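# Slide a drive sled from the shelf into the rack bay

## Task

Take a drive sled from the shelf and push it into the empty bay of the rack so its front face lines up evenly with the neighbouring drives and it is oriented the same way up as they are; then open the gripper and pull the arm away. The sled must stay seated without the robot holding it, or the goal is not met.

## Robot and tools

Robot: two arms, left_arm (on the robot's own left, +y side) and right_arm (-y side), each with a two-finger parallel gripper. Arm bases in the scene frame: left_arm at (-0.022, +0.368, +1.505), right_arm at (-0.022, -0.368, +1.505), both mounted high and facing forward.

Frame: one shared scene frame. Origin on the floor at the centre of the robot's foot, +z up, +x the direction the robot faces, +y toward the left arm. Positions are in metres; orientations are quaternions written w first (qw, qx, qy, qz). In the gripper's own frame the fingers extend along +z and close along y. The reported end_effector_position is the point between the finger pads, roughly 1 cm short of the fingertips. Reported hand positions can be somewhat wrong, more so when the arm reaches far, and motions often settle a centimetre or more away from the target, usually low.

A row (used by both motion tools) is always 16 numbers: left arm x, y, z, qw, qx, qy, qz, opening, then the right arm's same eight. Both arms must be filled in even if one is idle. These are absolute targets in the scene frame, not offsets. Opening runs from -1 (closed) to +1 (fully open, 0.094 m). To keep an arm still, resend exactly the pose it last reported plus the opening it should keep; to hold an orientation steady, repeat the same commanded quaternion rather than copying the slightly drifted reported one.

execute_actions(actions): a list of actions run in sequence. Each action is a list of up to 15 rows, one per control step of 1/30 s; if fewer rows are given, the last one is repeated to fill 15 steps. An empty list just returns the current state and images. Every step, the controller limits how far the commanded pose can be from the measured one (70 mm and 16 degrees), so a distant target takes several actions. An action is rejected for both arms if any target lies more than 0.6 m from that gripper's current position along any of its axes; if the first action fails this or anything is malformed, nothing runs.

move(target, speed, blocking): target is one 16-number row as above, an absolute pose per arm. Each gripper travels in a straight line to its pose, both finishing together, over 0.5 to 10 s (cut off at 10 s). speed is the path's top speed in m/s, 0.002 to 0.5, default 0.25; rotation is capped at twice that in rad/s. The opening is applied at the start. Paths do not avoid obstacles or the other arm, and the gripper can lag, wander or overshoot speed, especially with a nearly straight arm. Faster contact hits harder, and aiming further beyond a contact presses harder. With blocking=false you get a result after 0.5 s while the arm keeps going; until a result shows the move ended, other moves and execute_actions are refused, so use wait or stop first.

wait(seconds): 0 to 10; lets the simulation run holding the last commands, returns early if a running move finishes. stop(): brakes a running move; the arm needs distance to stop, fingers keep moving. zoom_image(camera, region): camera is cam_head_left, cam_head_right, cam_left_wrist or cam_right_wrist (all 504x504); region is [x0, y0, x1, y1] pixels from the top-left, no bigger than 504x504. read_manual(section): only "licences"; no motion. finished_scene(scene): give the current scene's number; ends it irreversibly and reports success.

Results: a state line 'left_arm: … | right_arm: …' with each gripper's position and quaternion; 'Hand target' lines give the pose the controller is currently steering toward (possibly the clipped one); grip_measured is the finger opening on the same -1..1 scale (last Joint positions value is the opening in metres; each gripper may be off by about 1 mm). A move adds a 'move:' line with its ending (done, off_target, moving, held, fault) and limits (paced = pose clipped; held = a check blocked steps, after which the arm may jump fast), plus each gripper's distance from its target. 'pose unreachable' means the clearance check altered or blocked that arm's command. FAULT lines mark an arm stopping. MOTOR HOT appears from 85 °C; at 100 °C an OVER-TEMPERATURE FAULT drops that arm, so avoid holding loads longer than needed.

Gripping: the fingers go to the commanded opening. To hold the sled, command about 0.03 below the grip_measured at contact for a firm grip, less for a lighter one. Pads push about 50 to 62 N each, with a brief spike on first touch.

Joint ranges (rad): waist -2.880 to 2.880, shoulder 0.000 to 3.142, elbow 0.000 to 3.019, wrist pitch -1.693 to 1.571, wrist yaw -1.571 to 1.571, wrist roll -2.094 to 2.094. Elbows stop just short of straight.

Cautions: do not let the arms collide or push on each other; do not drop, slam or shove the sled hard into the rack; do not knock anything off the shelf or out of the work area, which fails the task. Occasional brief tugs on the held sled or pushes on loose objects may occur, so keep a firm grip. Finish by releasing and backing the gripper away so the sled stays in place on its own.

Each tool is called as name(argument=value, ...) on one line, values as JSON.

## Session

execute_actions(actions=[])

Scene clock: 0.00 s.
left_arm: end_effector_position=(+0.4857, -0.2219, +1.1551) grip_measured=+0.358 end_effector_quat_wxyz=(+0.189, -0.534, +0.612, -0.552) | right_arm: end_effector_position=(+0.5018, +0.0250, +1.1831) grip_measured=+1.000 end_effector_quat_wxyz=(+0.006, +0.432, -0.901, +0.045)
Joint positions: left_arm=[ 0.5    2.545  1.692  1.293 -0.099 -0.984  0.064] | right_arm=[ 2.707  1.952  1.536 -0.35   1.087 -0.591  0.094]
Joint velocities: left_arm=[-0.015 -0.015 -0.012 -0.002 -0.007 -0.051  0.   ] | right_arm=[-0.005 -0.005 -0.012 -0.007 -0.095  0.007  0.   ]
Hand target (left_arm): +0.485, -0.219, +1.150; +0.190, -0.535, +0.613, -0.549
Hand target (right_arm): +0.505, +0.026, +1.184; -0.004, -0.430, +0.902, -0.045

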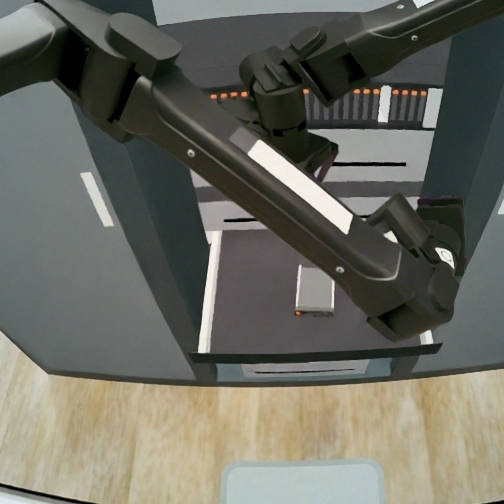

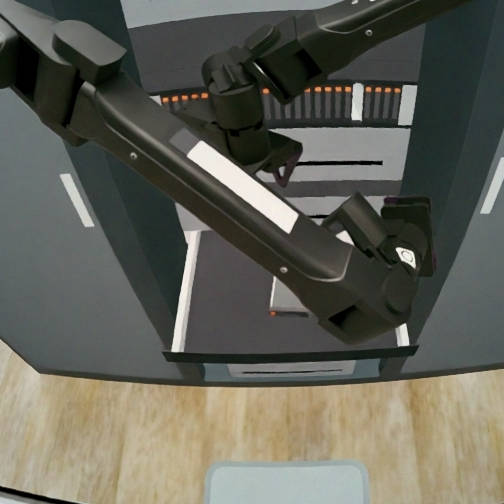

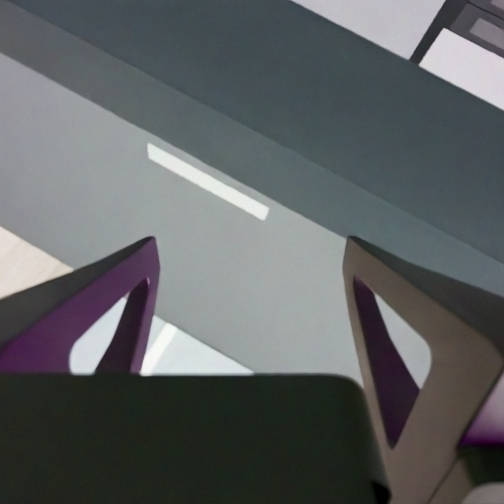

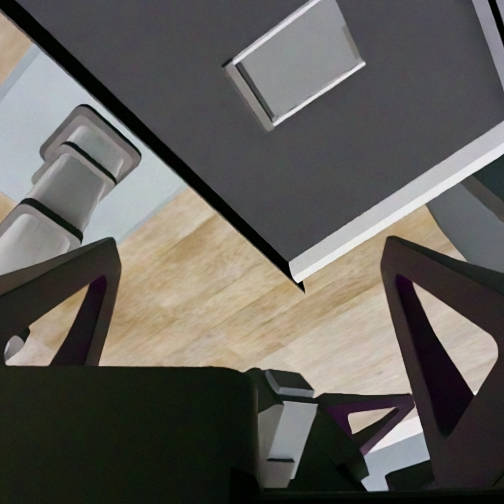

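move(target=[0.36,-0.15,1.12,0.189,-0.534,0.612,-0.552,1,0.54,0.0,1.27,0.006,0.432,-0.901,0.045,1], speed=0.15)

Scene clock: 8.60 s.
left_arm: end_effector_position=(+0.3611, -0.1629, +1.1337) grip_measured=+1.000 end_effector_quat_wxyz=(+0.159, -0.524, +0.629, -0.551) | right_arm: end_effector_position=(+0.5290, -0.0048, +1.2535) grip_measured=+1.000 end_effector_quat_wxyz=(+0.016, +0.442, -0.896, +0.051)
Joint positions: left_arm=[ 0.563  2.583  1.398  1.554 -0.024 -1.014  0.094] | right_arm=[ 2.775  1.831  1.542 -0.627  1.146 -0.458  0.094]
Joint velocities: left_arm=[-0.005 -0.024  0.022  0.002 -0.022 -0.037  0.   ] | right_arm=[-0.015 -0.005  0.002  0.002 -0.051 -0.007  0.   ]
Hand target (left_arm): +0.361, -0.150, +1.121; +0.165, -0.530, +0.629, -0.544
Hand target (right_arm): +0.541, -0.000, +1.270; -0.004, -0.432, +0.901, -0.046
Off the commanded pose (left_arm): 0.019 m, 4 deg.
Off the commanded pose (right_arm): 0.020 m, 2 deg.
joint sent to its limit (left arm) — the command would take joint 4 (wrist pitch) past its upper limit, so that joint was sent only as far as its limit.
move: off_target (left_arm, right_arm)

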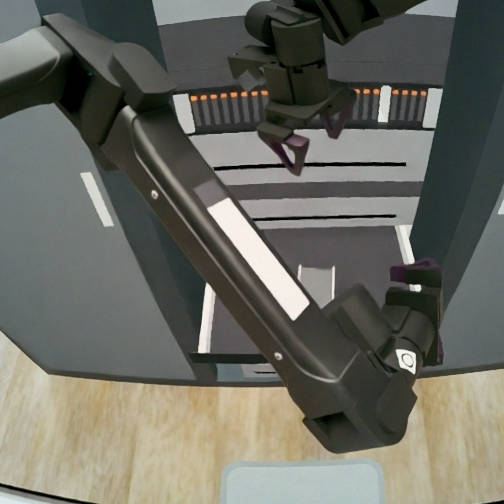

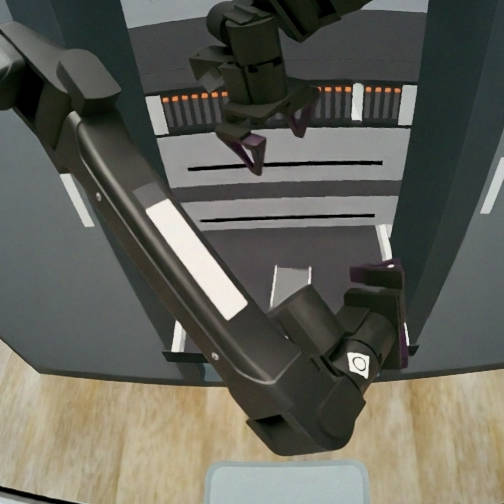

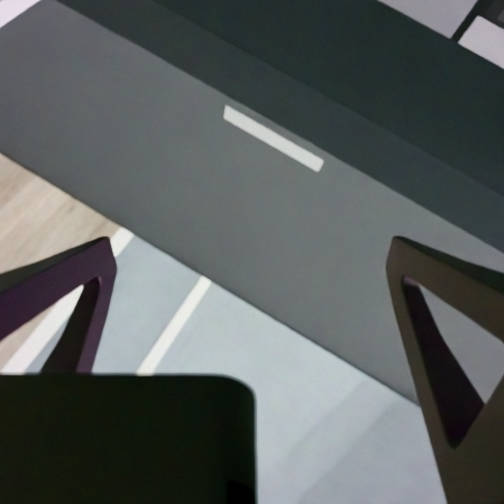

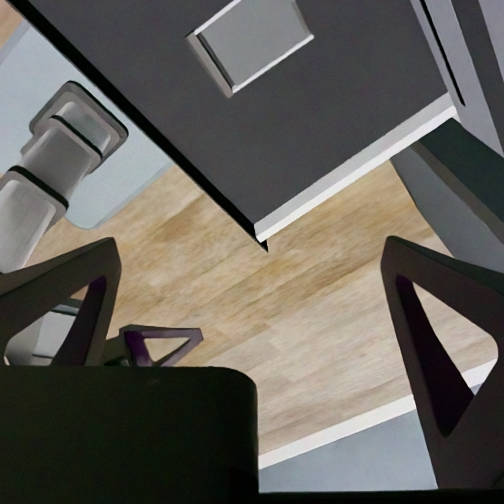

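move(target=[0.40,0.22,1.15,0.300,-0.641,0.641,-0.300,1,0.54,-0.05,1.27,0,0.7,-0.7,0,1], speed=0.2)

move(target=[0.40,0.22,1.15,0.300,-0.641,0.641,-0.300,1,0.50,-0.08,1.12,0,1,0,0,1], speed=0.25)

Scene clock: 29.17 s.
left_arm: end_effector_position=(+0.4095, +0.2100, +1.1495) grip_measured=+1.000 end_effector_quat_wxyz=(+0.239, -0.646, +0.667, -0.284) | right_arm: end_effector_position=(+0.5333, -0.0369, +1.2773) grip_measured=+1.000 end_effector_quat_wxyz=(-0.003, +0.712, -0.702, -0.006)
Joint positions: left_arm=[ 0.881  1.874  0.633  1.556 -0.335 -1.07   0.094] | right_arm=[ 2.767  1.679  1.416 -0.576  1.025 -1.197  0.094]
Joint velocities: left_arm=[-0.005  0.015  0.002 -0.002  0.037 -0.081  0.   ] | right_arm=[-0.005  0.005 -0.007  0.017  0.066 -0.022  0.   ]
Hand target (left_arm): +0.402, +0.219, +1.150; -0.239, +0.649, -0.667, +0.277
Hand target (right_arm): +0.540, -0.050, +1.270; +0.001, +0.707, -0.707, -0.001
Off the commanded pose (left_arm): 0.014 m, 8 deg.
Off the commanded pose (right_arm): 0.016 m, 1 deg.
joint sent to its limit (left arm) — the command would take joint 4 (wrist pitch) past its upper limit, so that joint was sent only as far as its limit.
move: off_target (left_arm, right_arm)

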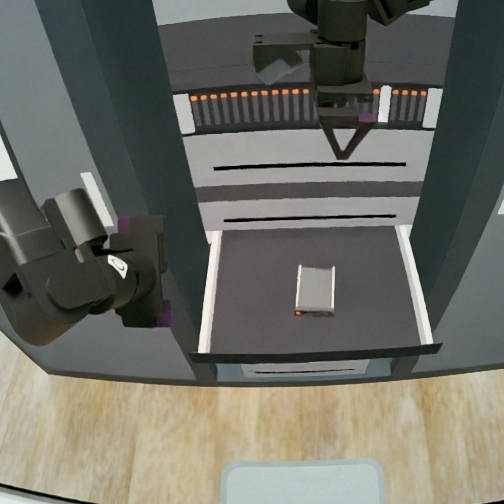

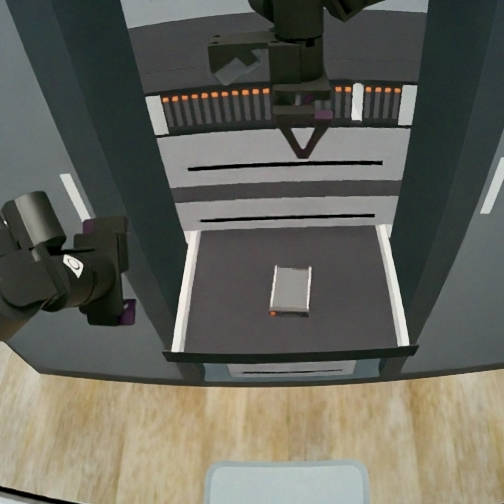

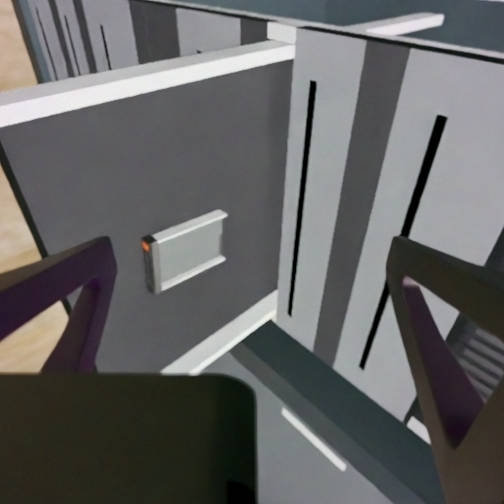

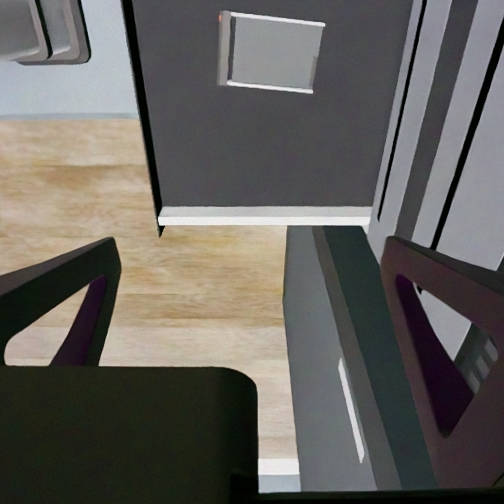

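Scene clock: 33.13 s.
left_arm: end_effector_position=(+0.4095, +0.2100, +1.1495) grip_measured=+1.000 end_effector_quat_wxyz=(+0.239, -0.646, +0.667, -0.284) | right_arm: end_effector_position=(+0.5049, -0.0728, +1.1332) grip_measured=+1.000 end_effector_quat_wxyz=(+0.203, +0.966, -0.136, -0.087)
Joint positions: left_arm=[ 0.881  1.874  0.633  1.556 -0.335 -1.071  0.094] | right_arm=[ 2.569  2.048  1.835 -1.16   1.142 -2.078  0.094]
Joint velocities: left_arm=[-0.005 -0.015 -0.017  0.007  0.066 -0.051  0.   ] | right_arm=[ 0.005  0.015 -0.007 -0.017 -0.022  0.007  0.   ]
Hand target (left_arm): +0.401, +0.220, +1.150; -0.238, +0.649, -0.668, +0.276
Hand target (right_arm): +0.501, -0.080, +1.122; +0.213, +0.964, -0.126, -0.093
Off the commanded pose (left_arm): 0.014 m, 8 deg.
Off the commanded pose (right_arm): 0.016 m, 30 deg; orientation clipped at the last step of the last action.
joint sent to its limit (left arm) — the command would take joint 4 (wrist pitch) past its upper limit, so that joint was sent only as far as its limit.
joint sent to its limit (right arm) — the command would take joint 6 (wrist roll) past its lower limit, so that joint was sent only as far as its limit.
move: off_target (left_arm, right_arm); limits=paced

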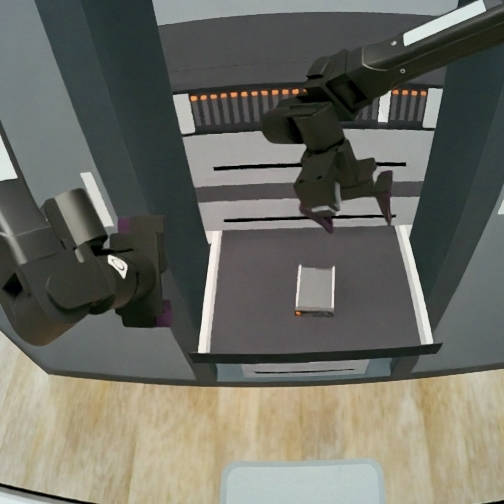

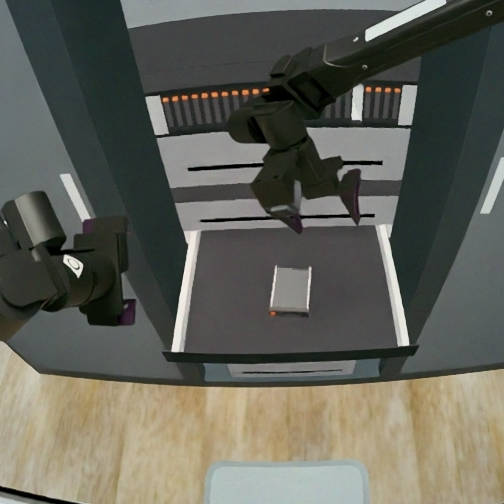

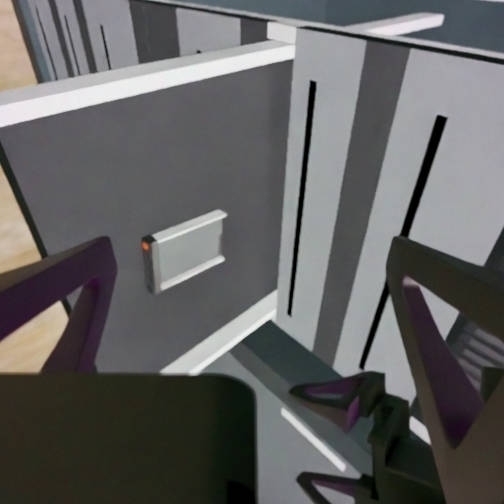

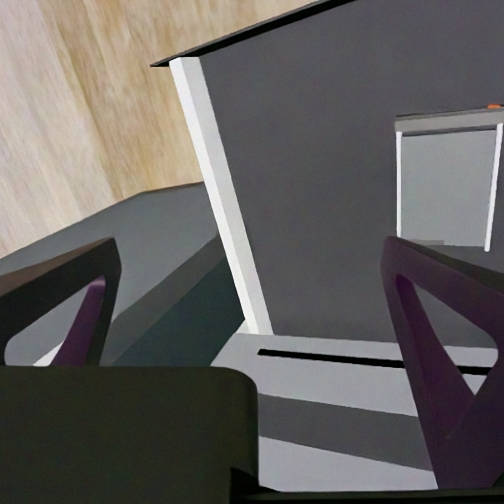

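move(target=[0.40,0.22,1.15,0.239,-0.646,0.667,-0.284,1,0.48,-0.06,1.10,0.1,0.7,0.7,0,1], speed=0.3)

move(target=[0.40,0.22,1.15,0.239,-0.646,0.667,-0.284,1,0.50,-0.045,0.97,0.342,0,0.94,0,1], speed=0.3)

Scene clock: 72.13 s.
left_arm: end_effector_position=(+0.4080, +0.2077, +1.1510) grip_measured=+1.000 end_effector_quat_wxyz=(+0.235, -0.643, +0.668, -0.290) | right_arm: end_effector_position=(+0.4848, -0.0627, +1.1027) grip_measured=+1.000 end_effector_quat_wxyz=(+0.334, +0.921, +0.201, -0.016)
Joint positions: left_arm=[ 0.881  1.874  0.627  1.556 -0.319 -1.074  0.094] | right_arm=[ 2.569  2.338  2.046 -1.692  1.58  -2.078  0.094]
Joint velocities: left_arm=[ 0.015  0.005 -0.007 -0.012 -0.11   0.007  0.   ] | right_arm=[-0.005 -0.015 -0.007 -0.022  0.007  0.051  0.   ]
Hand target (left_arm): +0.400, +0.220, +1.150; -0.235, +0.646, -0.668, +0.283
Hand target (right_arm): +0.481, -0.058, +1.100; +0.333, +0.918, +0.216, -0.019
Off the commanded pose (left_arm): 0.015 m, 1 deg.
Off the commanded pose (right_arm): 0.006 m, 69 deg; orientation clipped at the last step of the last action.
joint sent to its limit (left arm) — the command would take joint 4 (wrist pitch) past its upper limit, so that joint was sent only as far as its limit.
joint sent to its limit (right arm) — the command would take joint 4 (wrist pitch) past its lower limit, joint 5 (wrist yaw) past its upper limit and joint 6 (wrist roll) past its lower limit, so those joints were sent only as far as their limits.
move: off_target (left_arm, right_arm); limits=paced

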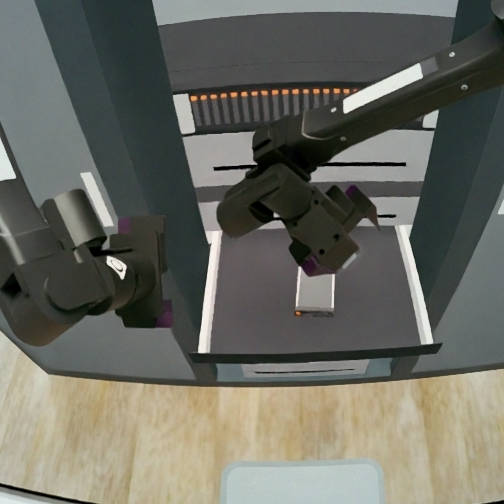

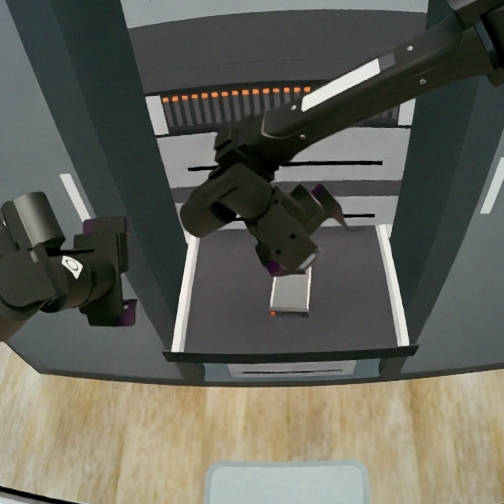

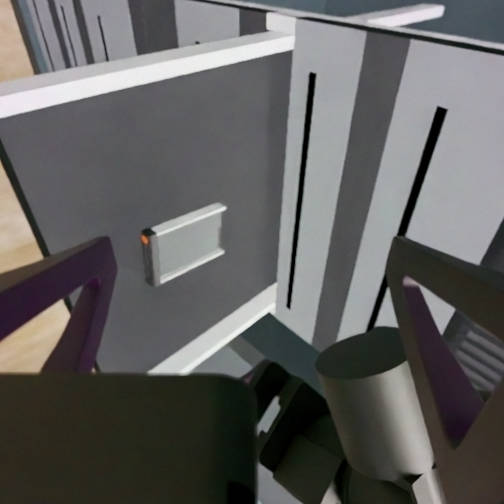

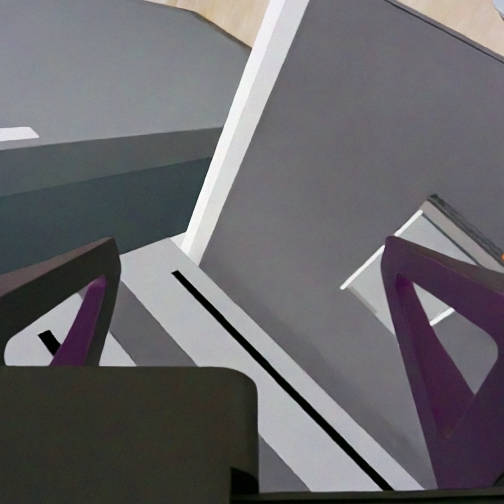

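Scene clock: 76.80 s.
left_arm: end_effector_position=(+0.4080, +0.2077, +1.1510) grip_measured=+1.000 end_effector_quat_wxyz=(+0.235, -0.643, +0.668, -0.290) | right_arm: end_effector_position=(+0.4990, -0.0302, +0.9862) grip_measured=+1.000 end_effector_quat_wxyz=(+0.371, +0.928, +0.032, +0.018)
Joint positions: left_arm=[ 0.881  1.874  0.627  1.556 -0.319 -1.074  0.094] | right_arm=[ 2.476  2.809  2.86  -1.692  1.58  -2.079  0.094]
Joint velocities: left_arm=[-0.005  0.005  0.002 -0.012  0.007 -0.11   0.   ] | right_arm=[-0.005 -0.015  0.007 -0.012 -0.095 -0.066  0.   ]
Hand target (left_arm): +0.400, +0.220, +1.150; -0.235, +0.646, -0.668, +0.283
Hand target (right_arm): +0.497, -0.047, +0.973; +0.382, +0.924, +0.037, +0.010
Off the commanded pose (left_arm): 0.015 m, 1 deg.
Off the commanded pose (right_arm): 0.022 m, 162 deg; orientation clipped at the last step of the last action.
joint sent to its limit (left arm) — the command would take joint 4 (wrist pitch) past its upper limit, so that joint was sent only as far as its limit.
joint sent to its limit (right arm) — the command would take joint 4 (wrist pitch) past its lower limit, joint 5 (wrist yaw) past its upper limit and joint 6 (wrist roll) past its lower limit, so those joints were sent only as far as their limits.
move: off_target (left_arm, right_arm); limits=paced

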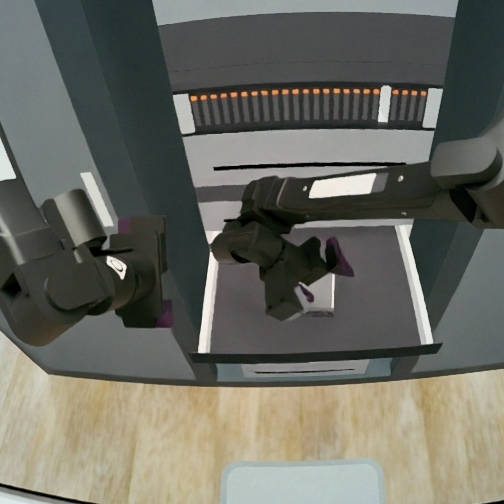

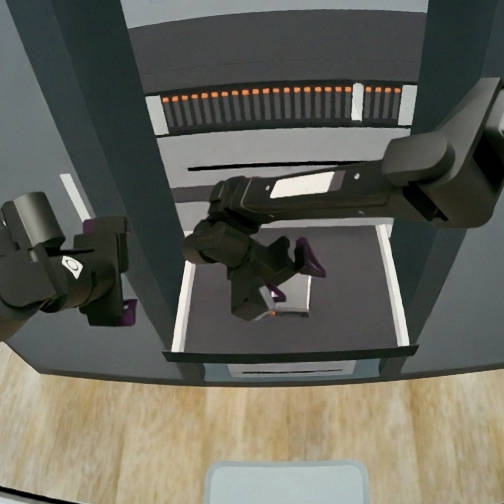

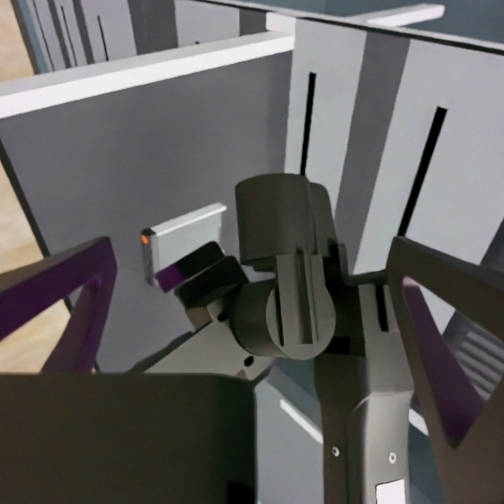

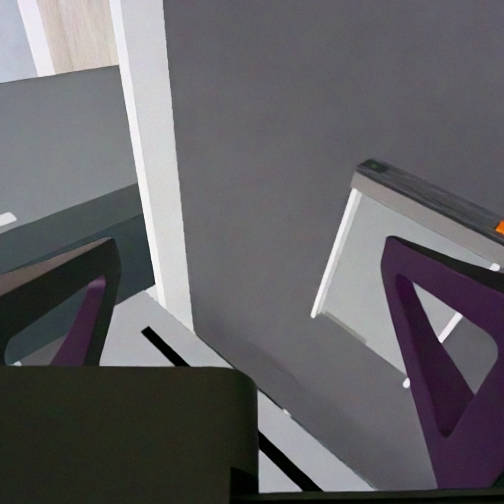

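Wrong sign on my intermediate. Unwind.

move(target=[0.40,0.22,1.15,0.239,-0.646,0.667,-0.284,1,0.50,-0.08,1.12,0,0.7,-0.7,0,1], speed=0.3)

move(target=[0.40,0.22,1.15,0.239,-0.646,0.667,-0.284,1,0.50,-0.045,1.0,0.342,0,0.94,0,1], speed=0.3)

Scene clock: 85.10 s.
left_arm: end_effector_position=(+0.4080, +0.2077, +1.1510) grip_measured=+1.000 end_effector_quat_wxyz=(+0.235, -0.644, +0.668, -0.290) | right_arm: end_effector_position=(+0.4902, -0.0922, +1.1048) grip_measured=+1.000 end_effector_quat_wxyz=(+0.023, +0.710, -0.703, -0.000)
Joint positions: left_arm=[ 0.881  1.874  0.627  1.556 -0.319 -1.074  0.094] | right_arm=[ 2.478  1.804  1.326 -0.159  0.846 -1.47   0.094]
Joint velocities: left_arm=[ 0.005 -0.005 -0.002 -0.012 -0.066  0.007  0.   ] | right_arm=[-0.005 -0.005  0.007 -0.007 -0.007  0.007  0.   ]
Hand target (left_arm): +0.400, +0.220, +1.150; -0.235, +0.647, -0.668, +0.283
Hand target (right_arm): +0.496, -0.082, +1.119; +0.006, +0.704, -0.710, -0.001
Off the commanded pose (left_arm): 0.015 m, 1 deg.
Off the commanded pose (right_arm): 0.022 m, 3 deg.
joint sent to its limit (left arm) — the command would take joint 4 (wrist pitch) past its upper limit, so that joint was sent only as far as its limit.
move: off_target (left_arm, right_arm)

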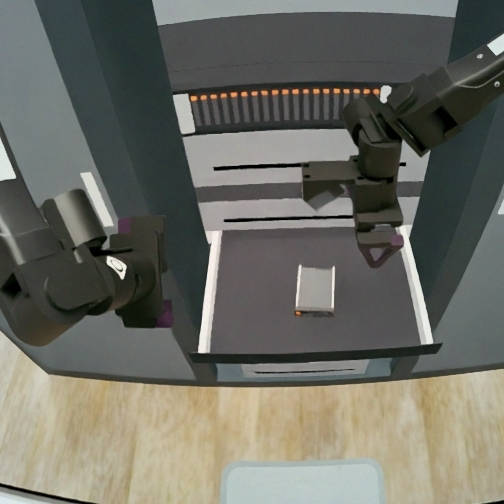

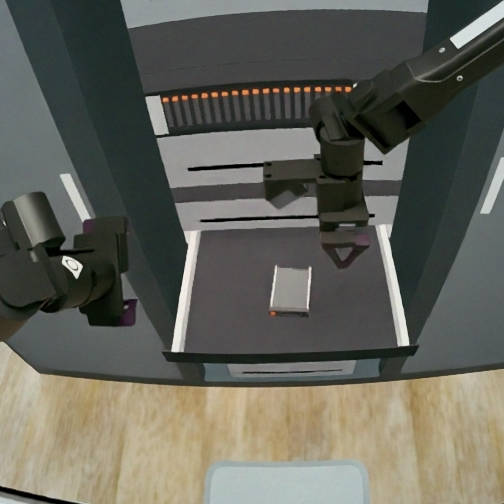

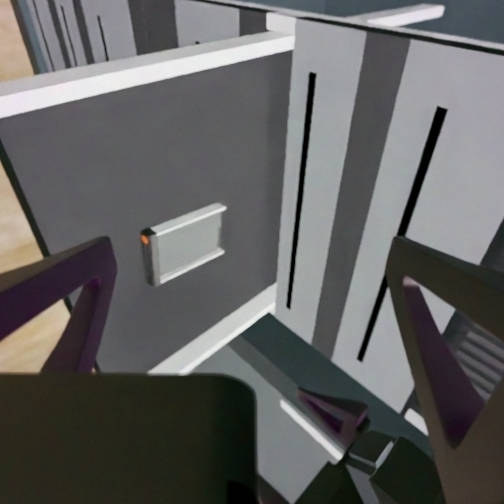

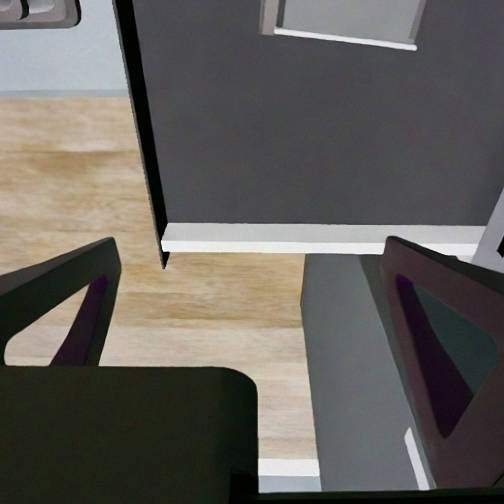

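Scene clock: 88.53 s.
left_arm: end_effector_position=(+0.4080, +0.2077, +1.1510) grip_measured=+1.000 end_effector_quat_wxyz=(+0.235, -0.644, +0.668, -0.290) | right_arm: end_effector_position=(+0.4995, -0.0269, +1.0088) grip_measured=+1.000 end_effector_quat_wxyz=(+0.337, -0.007, +0.941, +0.015)
Joint positions: left_arm=[ 0.881  1.874  0.627  1.556 -0.319 -1.074  0.094] | right_arm=[ 2.389  2.274  1.401  1.156  0.525 -0.517  0.094]
Joint velocities: left_arm=[-0.015 -0.005 -0.002 -0.017  0.007 -0.007  0.   ] | right_arm=[-0.005 -0.005 -0.012 -0.022 -0.022 -0.022  0.   ]
Hand target (left_arm): +0.400, +0.220, +1.150; -0.235, +0.647, -0.668, +0.283
Hand target (right_arm): +0.499, -0.042, +0.998; +0.338, +0.005, +0.941, +0.003
Off the commanded pose (left_arm): 0.015 m, 1 deg.
Off the commanded pose (right_arm): 0.020 m, 2 deg.
joint sent to its limit (left arm) — the command would take joint 4 (wrist pitch) past its upper limit, so that joint was sent only as far as its limit.
move: off_target (left_arm, right_arm)

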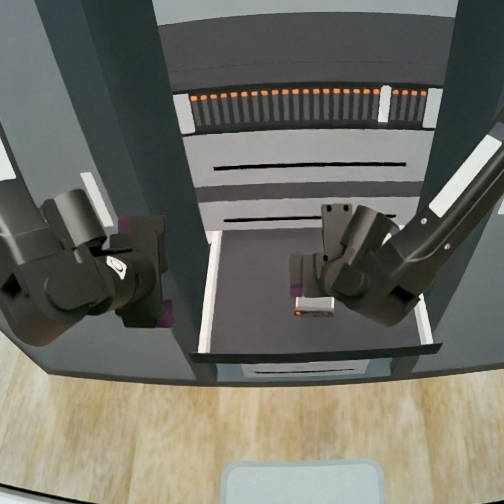

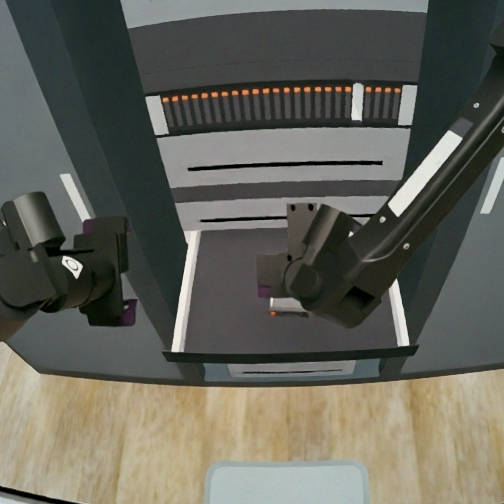

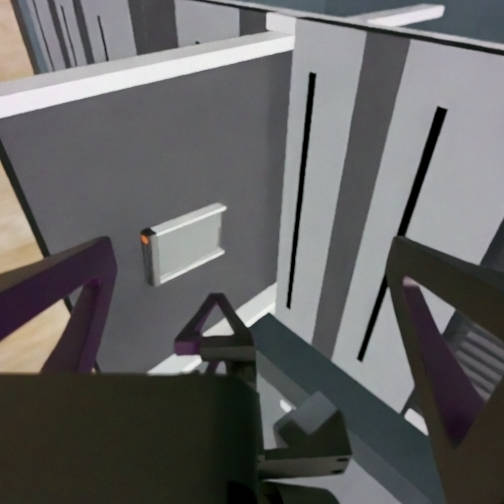

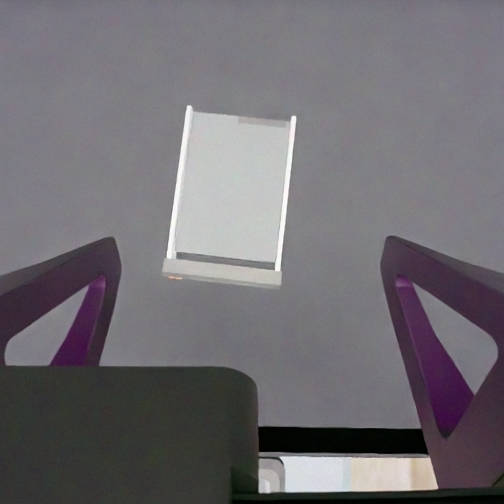

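move(target=[0.40,0.22,1.15,0.239,-0.646,0.667,-0.284,1,0.522,-0.02,0.915,0.341,0.049,0.939,-0.018,1], speed=0.12)

Scene clock: 98.97 s.
left_arm: end_effector_position=(+0.4080, +0.2077, +1.1510) grip_measured=+1.000 end_effector_quat_wxyz=(+0.235, -0.644, +0.668, -0.290) | right_arm: end_effector_position=(+0.5286, -0.0107, +0.9284) grip_measured=+1.000 end_effector_quat_wxyz=(+0.349, +0.048, +0.936, -0.012)
Joint positions: left_arm=[ 0.881  1.874  0.627  1.556 -0.319 -1.074  0.094] | right_arm=[ 2.343  2.482  1.766  1.069  0.546 -0.454  0.094]
Joint velocities: left_arm=[-0.005 -0.015  0.002 -0.007  0.022  0.11   0.   ] | right_arm=[-0.005  0.005  0.007 -0.002  0.022 -0.007  0.   ]
Hand target (left_arm): +0.400, +0.220, +1.150; -0.235, +0.647, -0.668, +0.283
Hand target (right_arm): +0.521, -0.020, +0.915; +0.341, +0.050, +0.939, -0.018
Off the commanded pose (left_arm): 0.015 m, 1 deg.
Off the commanded pose (right_arm): 0.018 m, 1 deg.
joint sent to its limit (left arm) — the command would take joint 4 (wrist pitch) past its upper limit, so that joint was sent only as far as its limit.
move: off_target (left_arm, right_arm)

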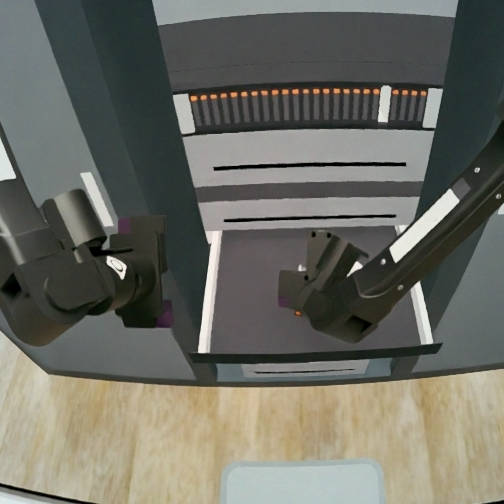

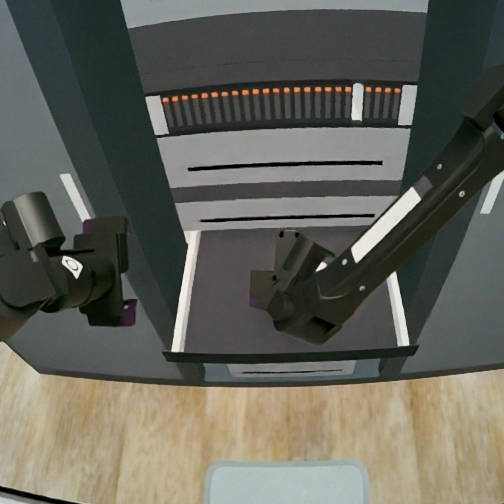

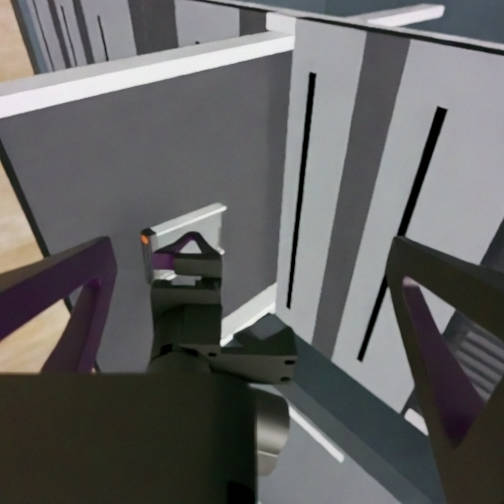

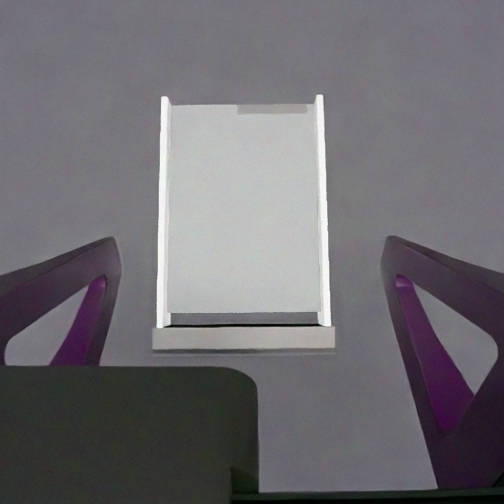

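move(target=[0.40,0.22,1.15,0.239,-0.646,0.667,-0.284,1,0.518,-0.016,0.870,0.341,0.049,0.939,-0.018,1], speed=0.04)

Scene clock: 107.50 s.
left_arm: end_effector_position=(+0.4080, +0.2077, +1.1510) grip_measured=+1.000 end_effector_quat_wxyz=(+0.235, -0.644, +0.668, -0.290) | right_arm: end_effector_position=(+0.5270, -0.0037, +0.8875) grip_measured=+1.000 end_effector_quat_wxyz=(+0.350, +0.049, +0.935, -0.012)
Joint positions: left_arm=[ 0.881  1.874  0.627  1.556 -0.319 -1.074  0.094] | right_arm=[ 2.315  2.585  1.926  1.007  0.519 -0.44   0.094]
Joint velocities: left_arm=[ 0.005 -0.015 -0.007 -0.012  0.051  0.022  0.   ] | right_arm=[-0.005  0.005  0.007 -0.012 -0.066 -0.037  0.   ]
Hand target (left_arm): +0.400, +0.220, +1.150; -0.235, +0.647, -0.668, +0.283
Hand target (right_arm): +0.517, -0.016, +0.871; +0.341, +0.050, +0.939, -0.018
Off the commanded pose (left_arm): 0.015 m, 1 deg.
Off the commanded pose (right_arm): 0.023 m, 1 deg.
joint sent to its limit (left arm) — the command would take joint 4 (wrist pitch) past its upper limit, so that joint was sent only as far as its limit.
move: off_target (left_arm, right_arm)

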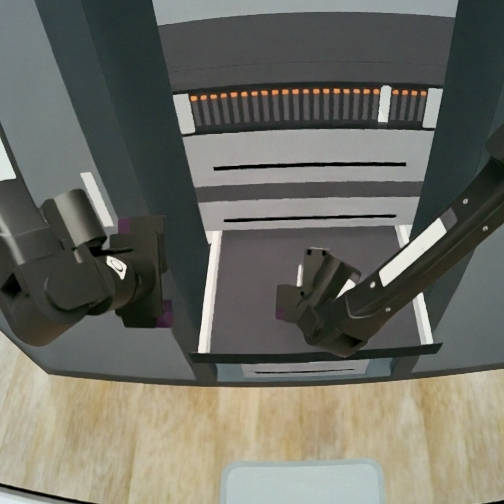

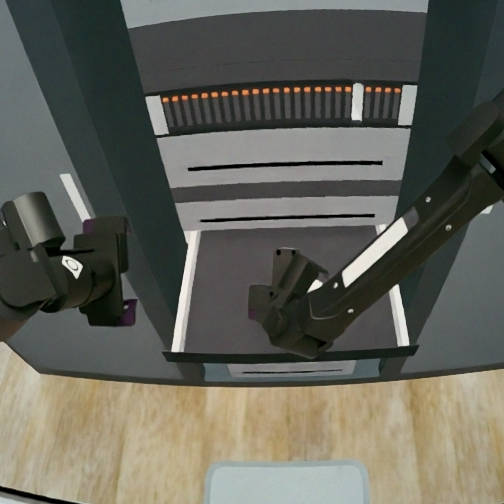

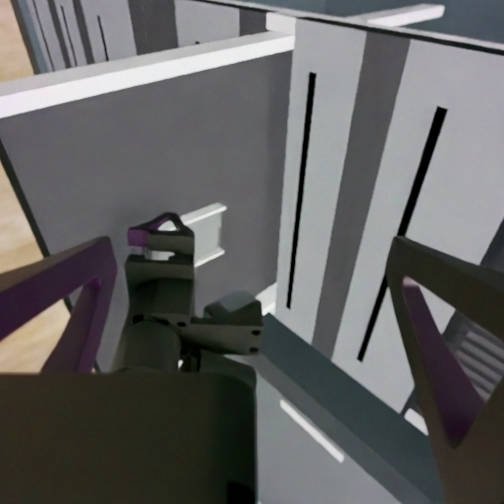

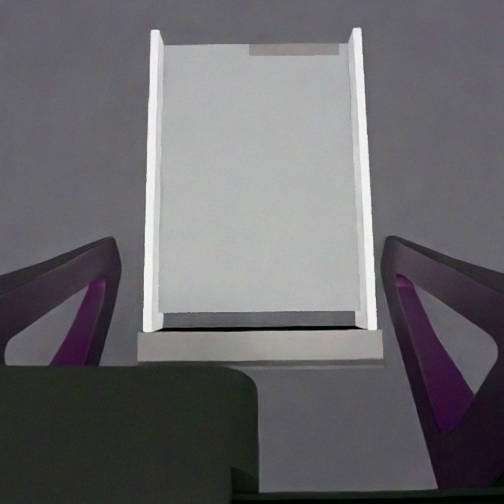

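execute_actions(actions=[[[0.40,0.22,1.15,0.239,-0.646,0.667,-0.284,1,0.518,-0.016,0.870,0.341,0.049,0.939,-0.018,0.5]],[[0.40,0.22,1.15,0.239,-0.646,0.667,-0.284,1,0.518,-0.016,0.870,0.341,0.049,0.939,-0.018,0.5]]])

Scene clock: 116.63 s.
left_arm: end_effector_position=(+0.4080, +0.2077, +1.1510) grip_measured=+1.000 end_effector_quat_wxyz=(+0.235, -0.644, +0.668, -0.290) | right_arm: end_effector_position=(+0.5278, -0.0039, +0.8874) grip_measured=+0.574 end_effector_quat_wxyz=(+0.351, +0.050, +0.935, -0.012)
Joint positions: left_arm=[ 0.881  1.874  0.627  1.556 -0.319 -1.074  0.094] | right_arm=[ 2.314  2.585  1.927  1.007  0.518 -0.44   0.074]
Joint velocities: left_arm=[-0.005 -0.015 -0.007  0.002 -0.081 -0.007  0.   ] | right_arm=[-0.005 -0.005 -0.007  0.007 -0.007 -0.022 -0.   ]
Hand target (left_arm): +0.400, +0.220, +1.150; -0.235, +0.647, -0.668, +0.283
Hand target (right_arm): +0.518, -0.016, +0.871; +0.341, +0.049, +0.939, -0.018
Off the commanded pose (left_arm): 0.015 m, 1 deg.
Off the commanded pose (right_arm): 0.023 m, 1 deg.
joint sent to its limit (left arm) — the command would take joint 4 (wrist pitch) past its upper limit, so that joint was sent only as far as its limit.

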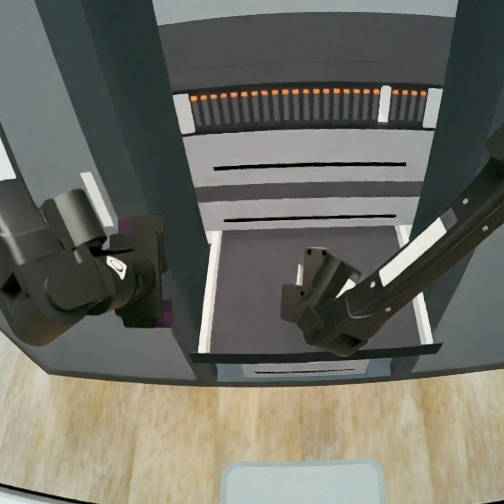

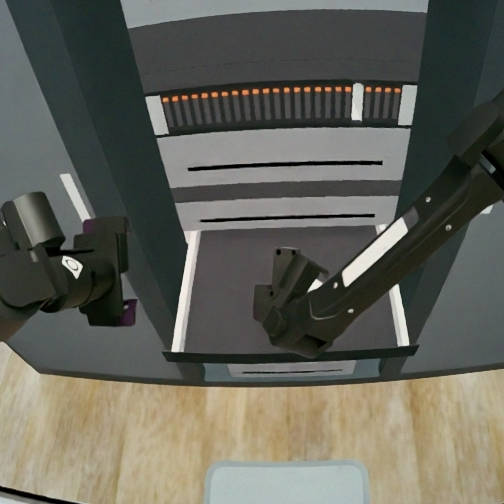

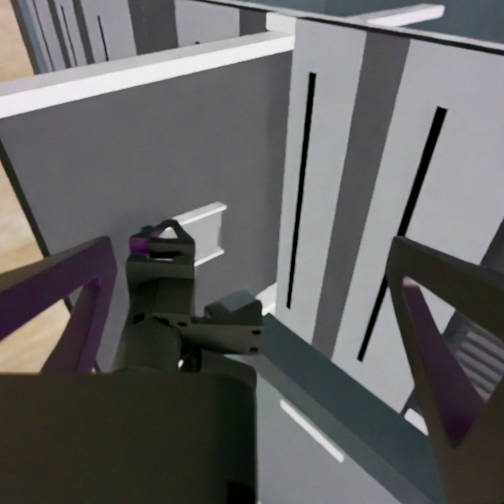

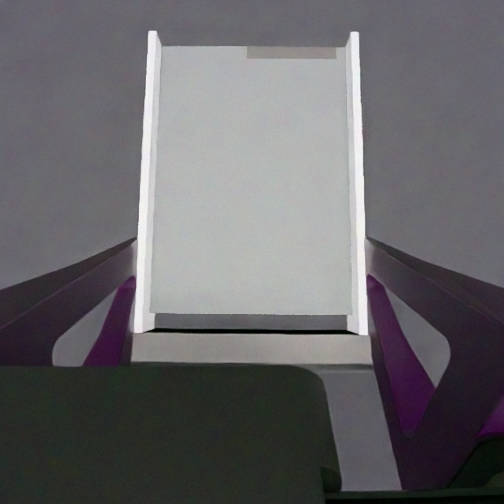

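move(target=[0.40,0.22,1.15,0.239,-0.646,0.667,-0.284,1,0.50,-0.03,1.02,0.351,0,0.936,0,0.5], speed=0.1)

move(target=[0.40,0.22,1.15,0.239,-0.646,0.667,-0.284,1,0.52,-0.10,1.18,0.248,0.248,0.662,0.662,0.5], speed=0.15)

Scene clock: 126.97 s.
left_arm: end_effector_position=(+0.4080, +0.2077, +1.1510) grip_measured=+1.000 end_effector_quat_wxyz=(+0.235, -0.644, +0.668, -0.290) | right_arm: end_effector_position=(+0.4908, -0.0410, +0.9995) grip_measured=+0.574 end_effector_quat_wxyz=(+0.337, -0.004, +0.941, -0.008)
Joint positions: left_arm=[ 0.881  1.874  0.627  1.556 -0.319 -1.074  0.094] | right_arm=[ 2.372  2.292  1.399  1.201  0.546 -0.533  0.074]
Joint velocities: left_arm=[-0.015 -0.005  0.002  0.002 -0.095  0.066  0.   ] | right_arm=[-0.005  0.005 -0.007 -0.002 -0.007 -0.037  0.001]
Hand target (left_arm): +0.400, +0.220, +1.150; -0.235, +0.647, -0.668, +0.283
Hand target (right_arm): +0.500, -0.031, +1.020; +0.351, -0.001, +0.936, -0.000
Off the commanded pose (left_arm): 0.015 m, 1 deg.
Off the commanded pose (right_arm): 0.025 m, 2 deg.
joint sent to its limit (left arm) — the command would take joint 4 (wrist pitch) past its upper limit, so that joint was sent only as far as its limit.
move: off_target (left_arm, right_arm)

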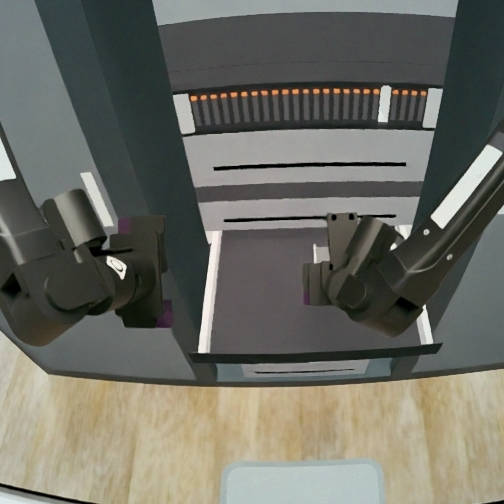

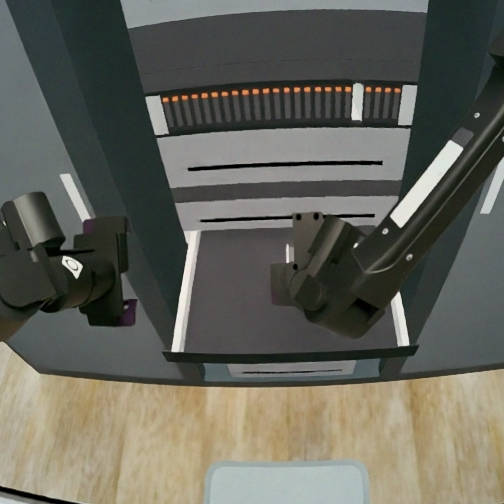

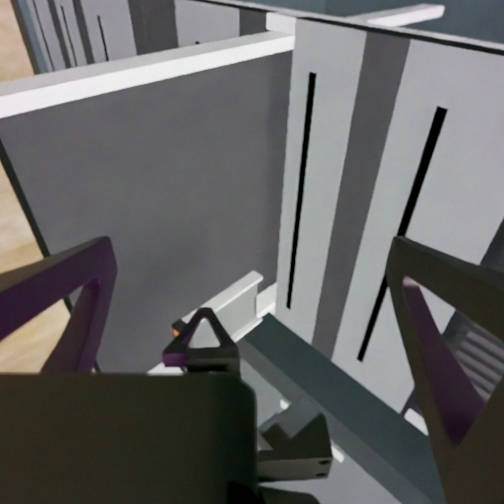

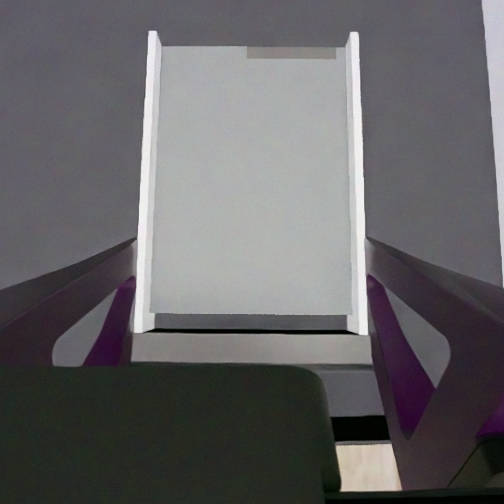

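Scene clock: 132.77 s.
left_arm: end_effector_position=(+0.4080, +0.2077, +1.1510) grip_measured=+1.000 end_effector_quat_wxyz=(+0.235, -0.644, +0.668, -0.290) | right_arm: end_effector_position=(+0.5203, -0.0898, +1.1788) grip_measured=+0.574 end_effector_quat_wxyz=(+0.237, +0.250, +0.664, +0.664)
Joint positions: left_arm=[ 0.881  1.874  0.627  1.556 -0.319 -1.074  0.094] | right_arm=[ 2.171  1.918  1.031  1.317 -0.79   0.742  0.074]
Joint velocities: left_arm=[ 0.005 -0.005 -0.032 -0.012  0.037 -0.022  0.   ] | right_arm=[ 0.005  0.005 -0.007 -0.012 -0.007 -0.037 -0.001]
Hand target (left_arm): +0.400, +0.220, +1.150; -0.235, +0.647, -0.668, +0.283
Hand target (right_arm): +0.524, -0.100, +1.179; +0.246, +0.251, +0.662, +0.663
Off the commanded pose (left_arm): 0.015 m, 1 deg.
Off the commanded pose (right_arm): 0.010 m, 1 deg.
joint sent to its limit (left arm) — the command would take joint 4 (wrist pitch) past its upper limit, so that joint was sent only as far as its limit.
move: off_target (left_arm)

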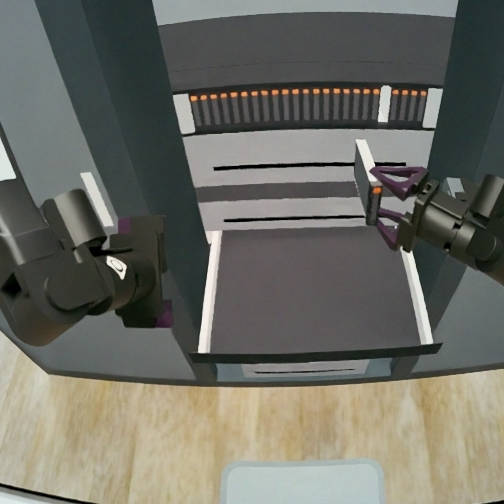

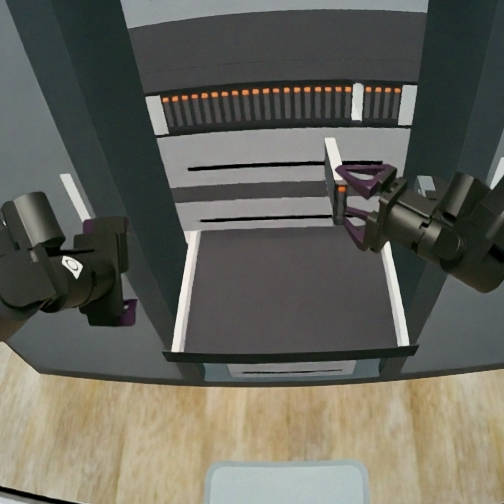

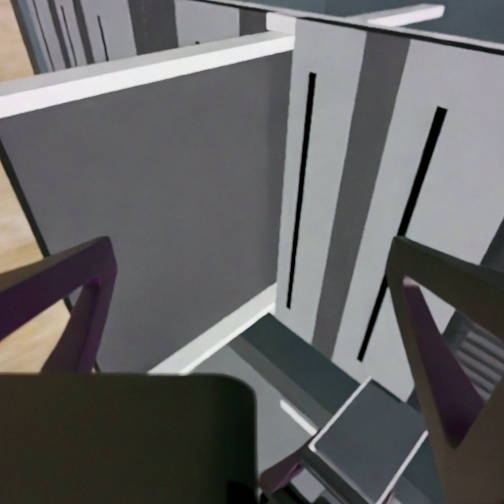

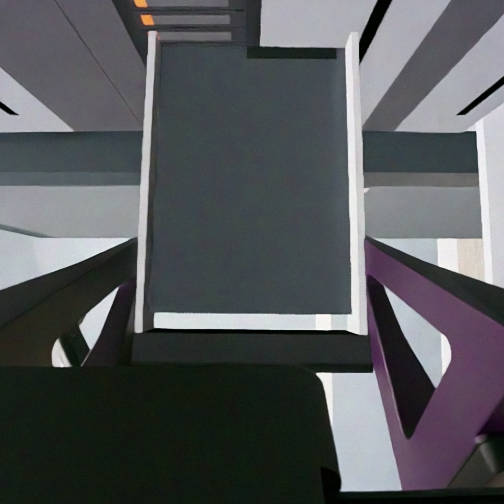

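zoom_image(camera="cam_head_left", region=[300, 60, 500, 260])

Region (300, 60, 500, 260) of cam_head_left's 504x504 image, scaled by 2.520, with more detail than that image has.

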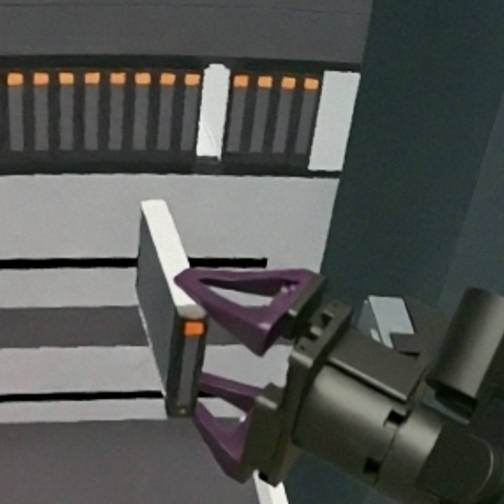

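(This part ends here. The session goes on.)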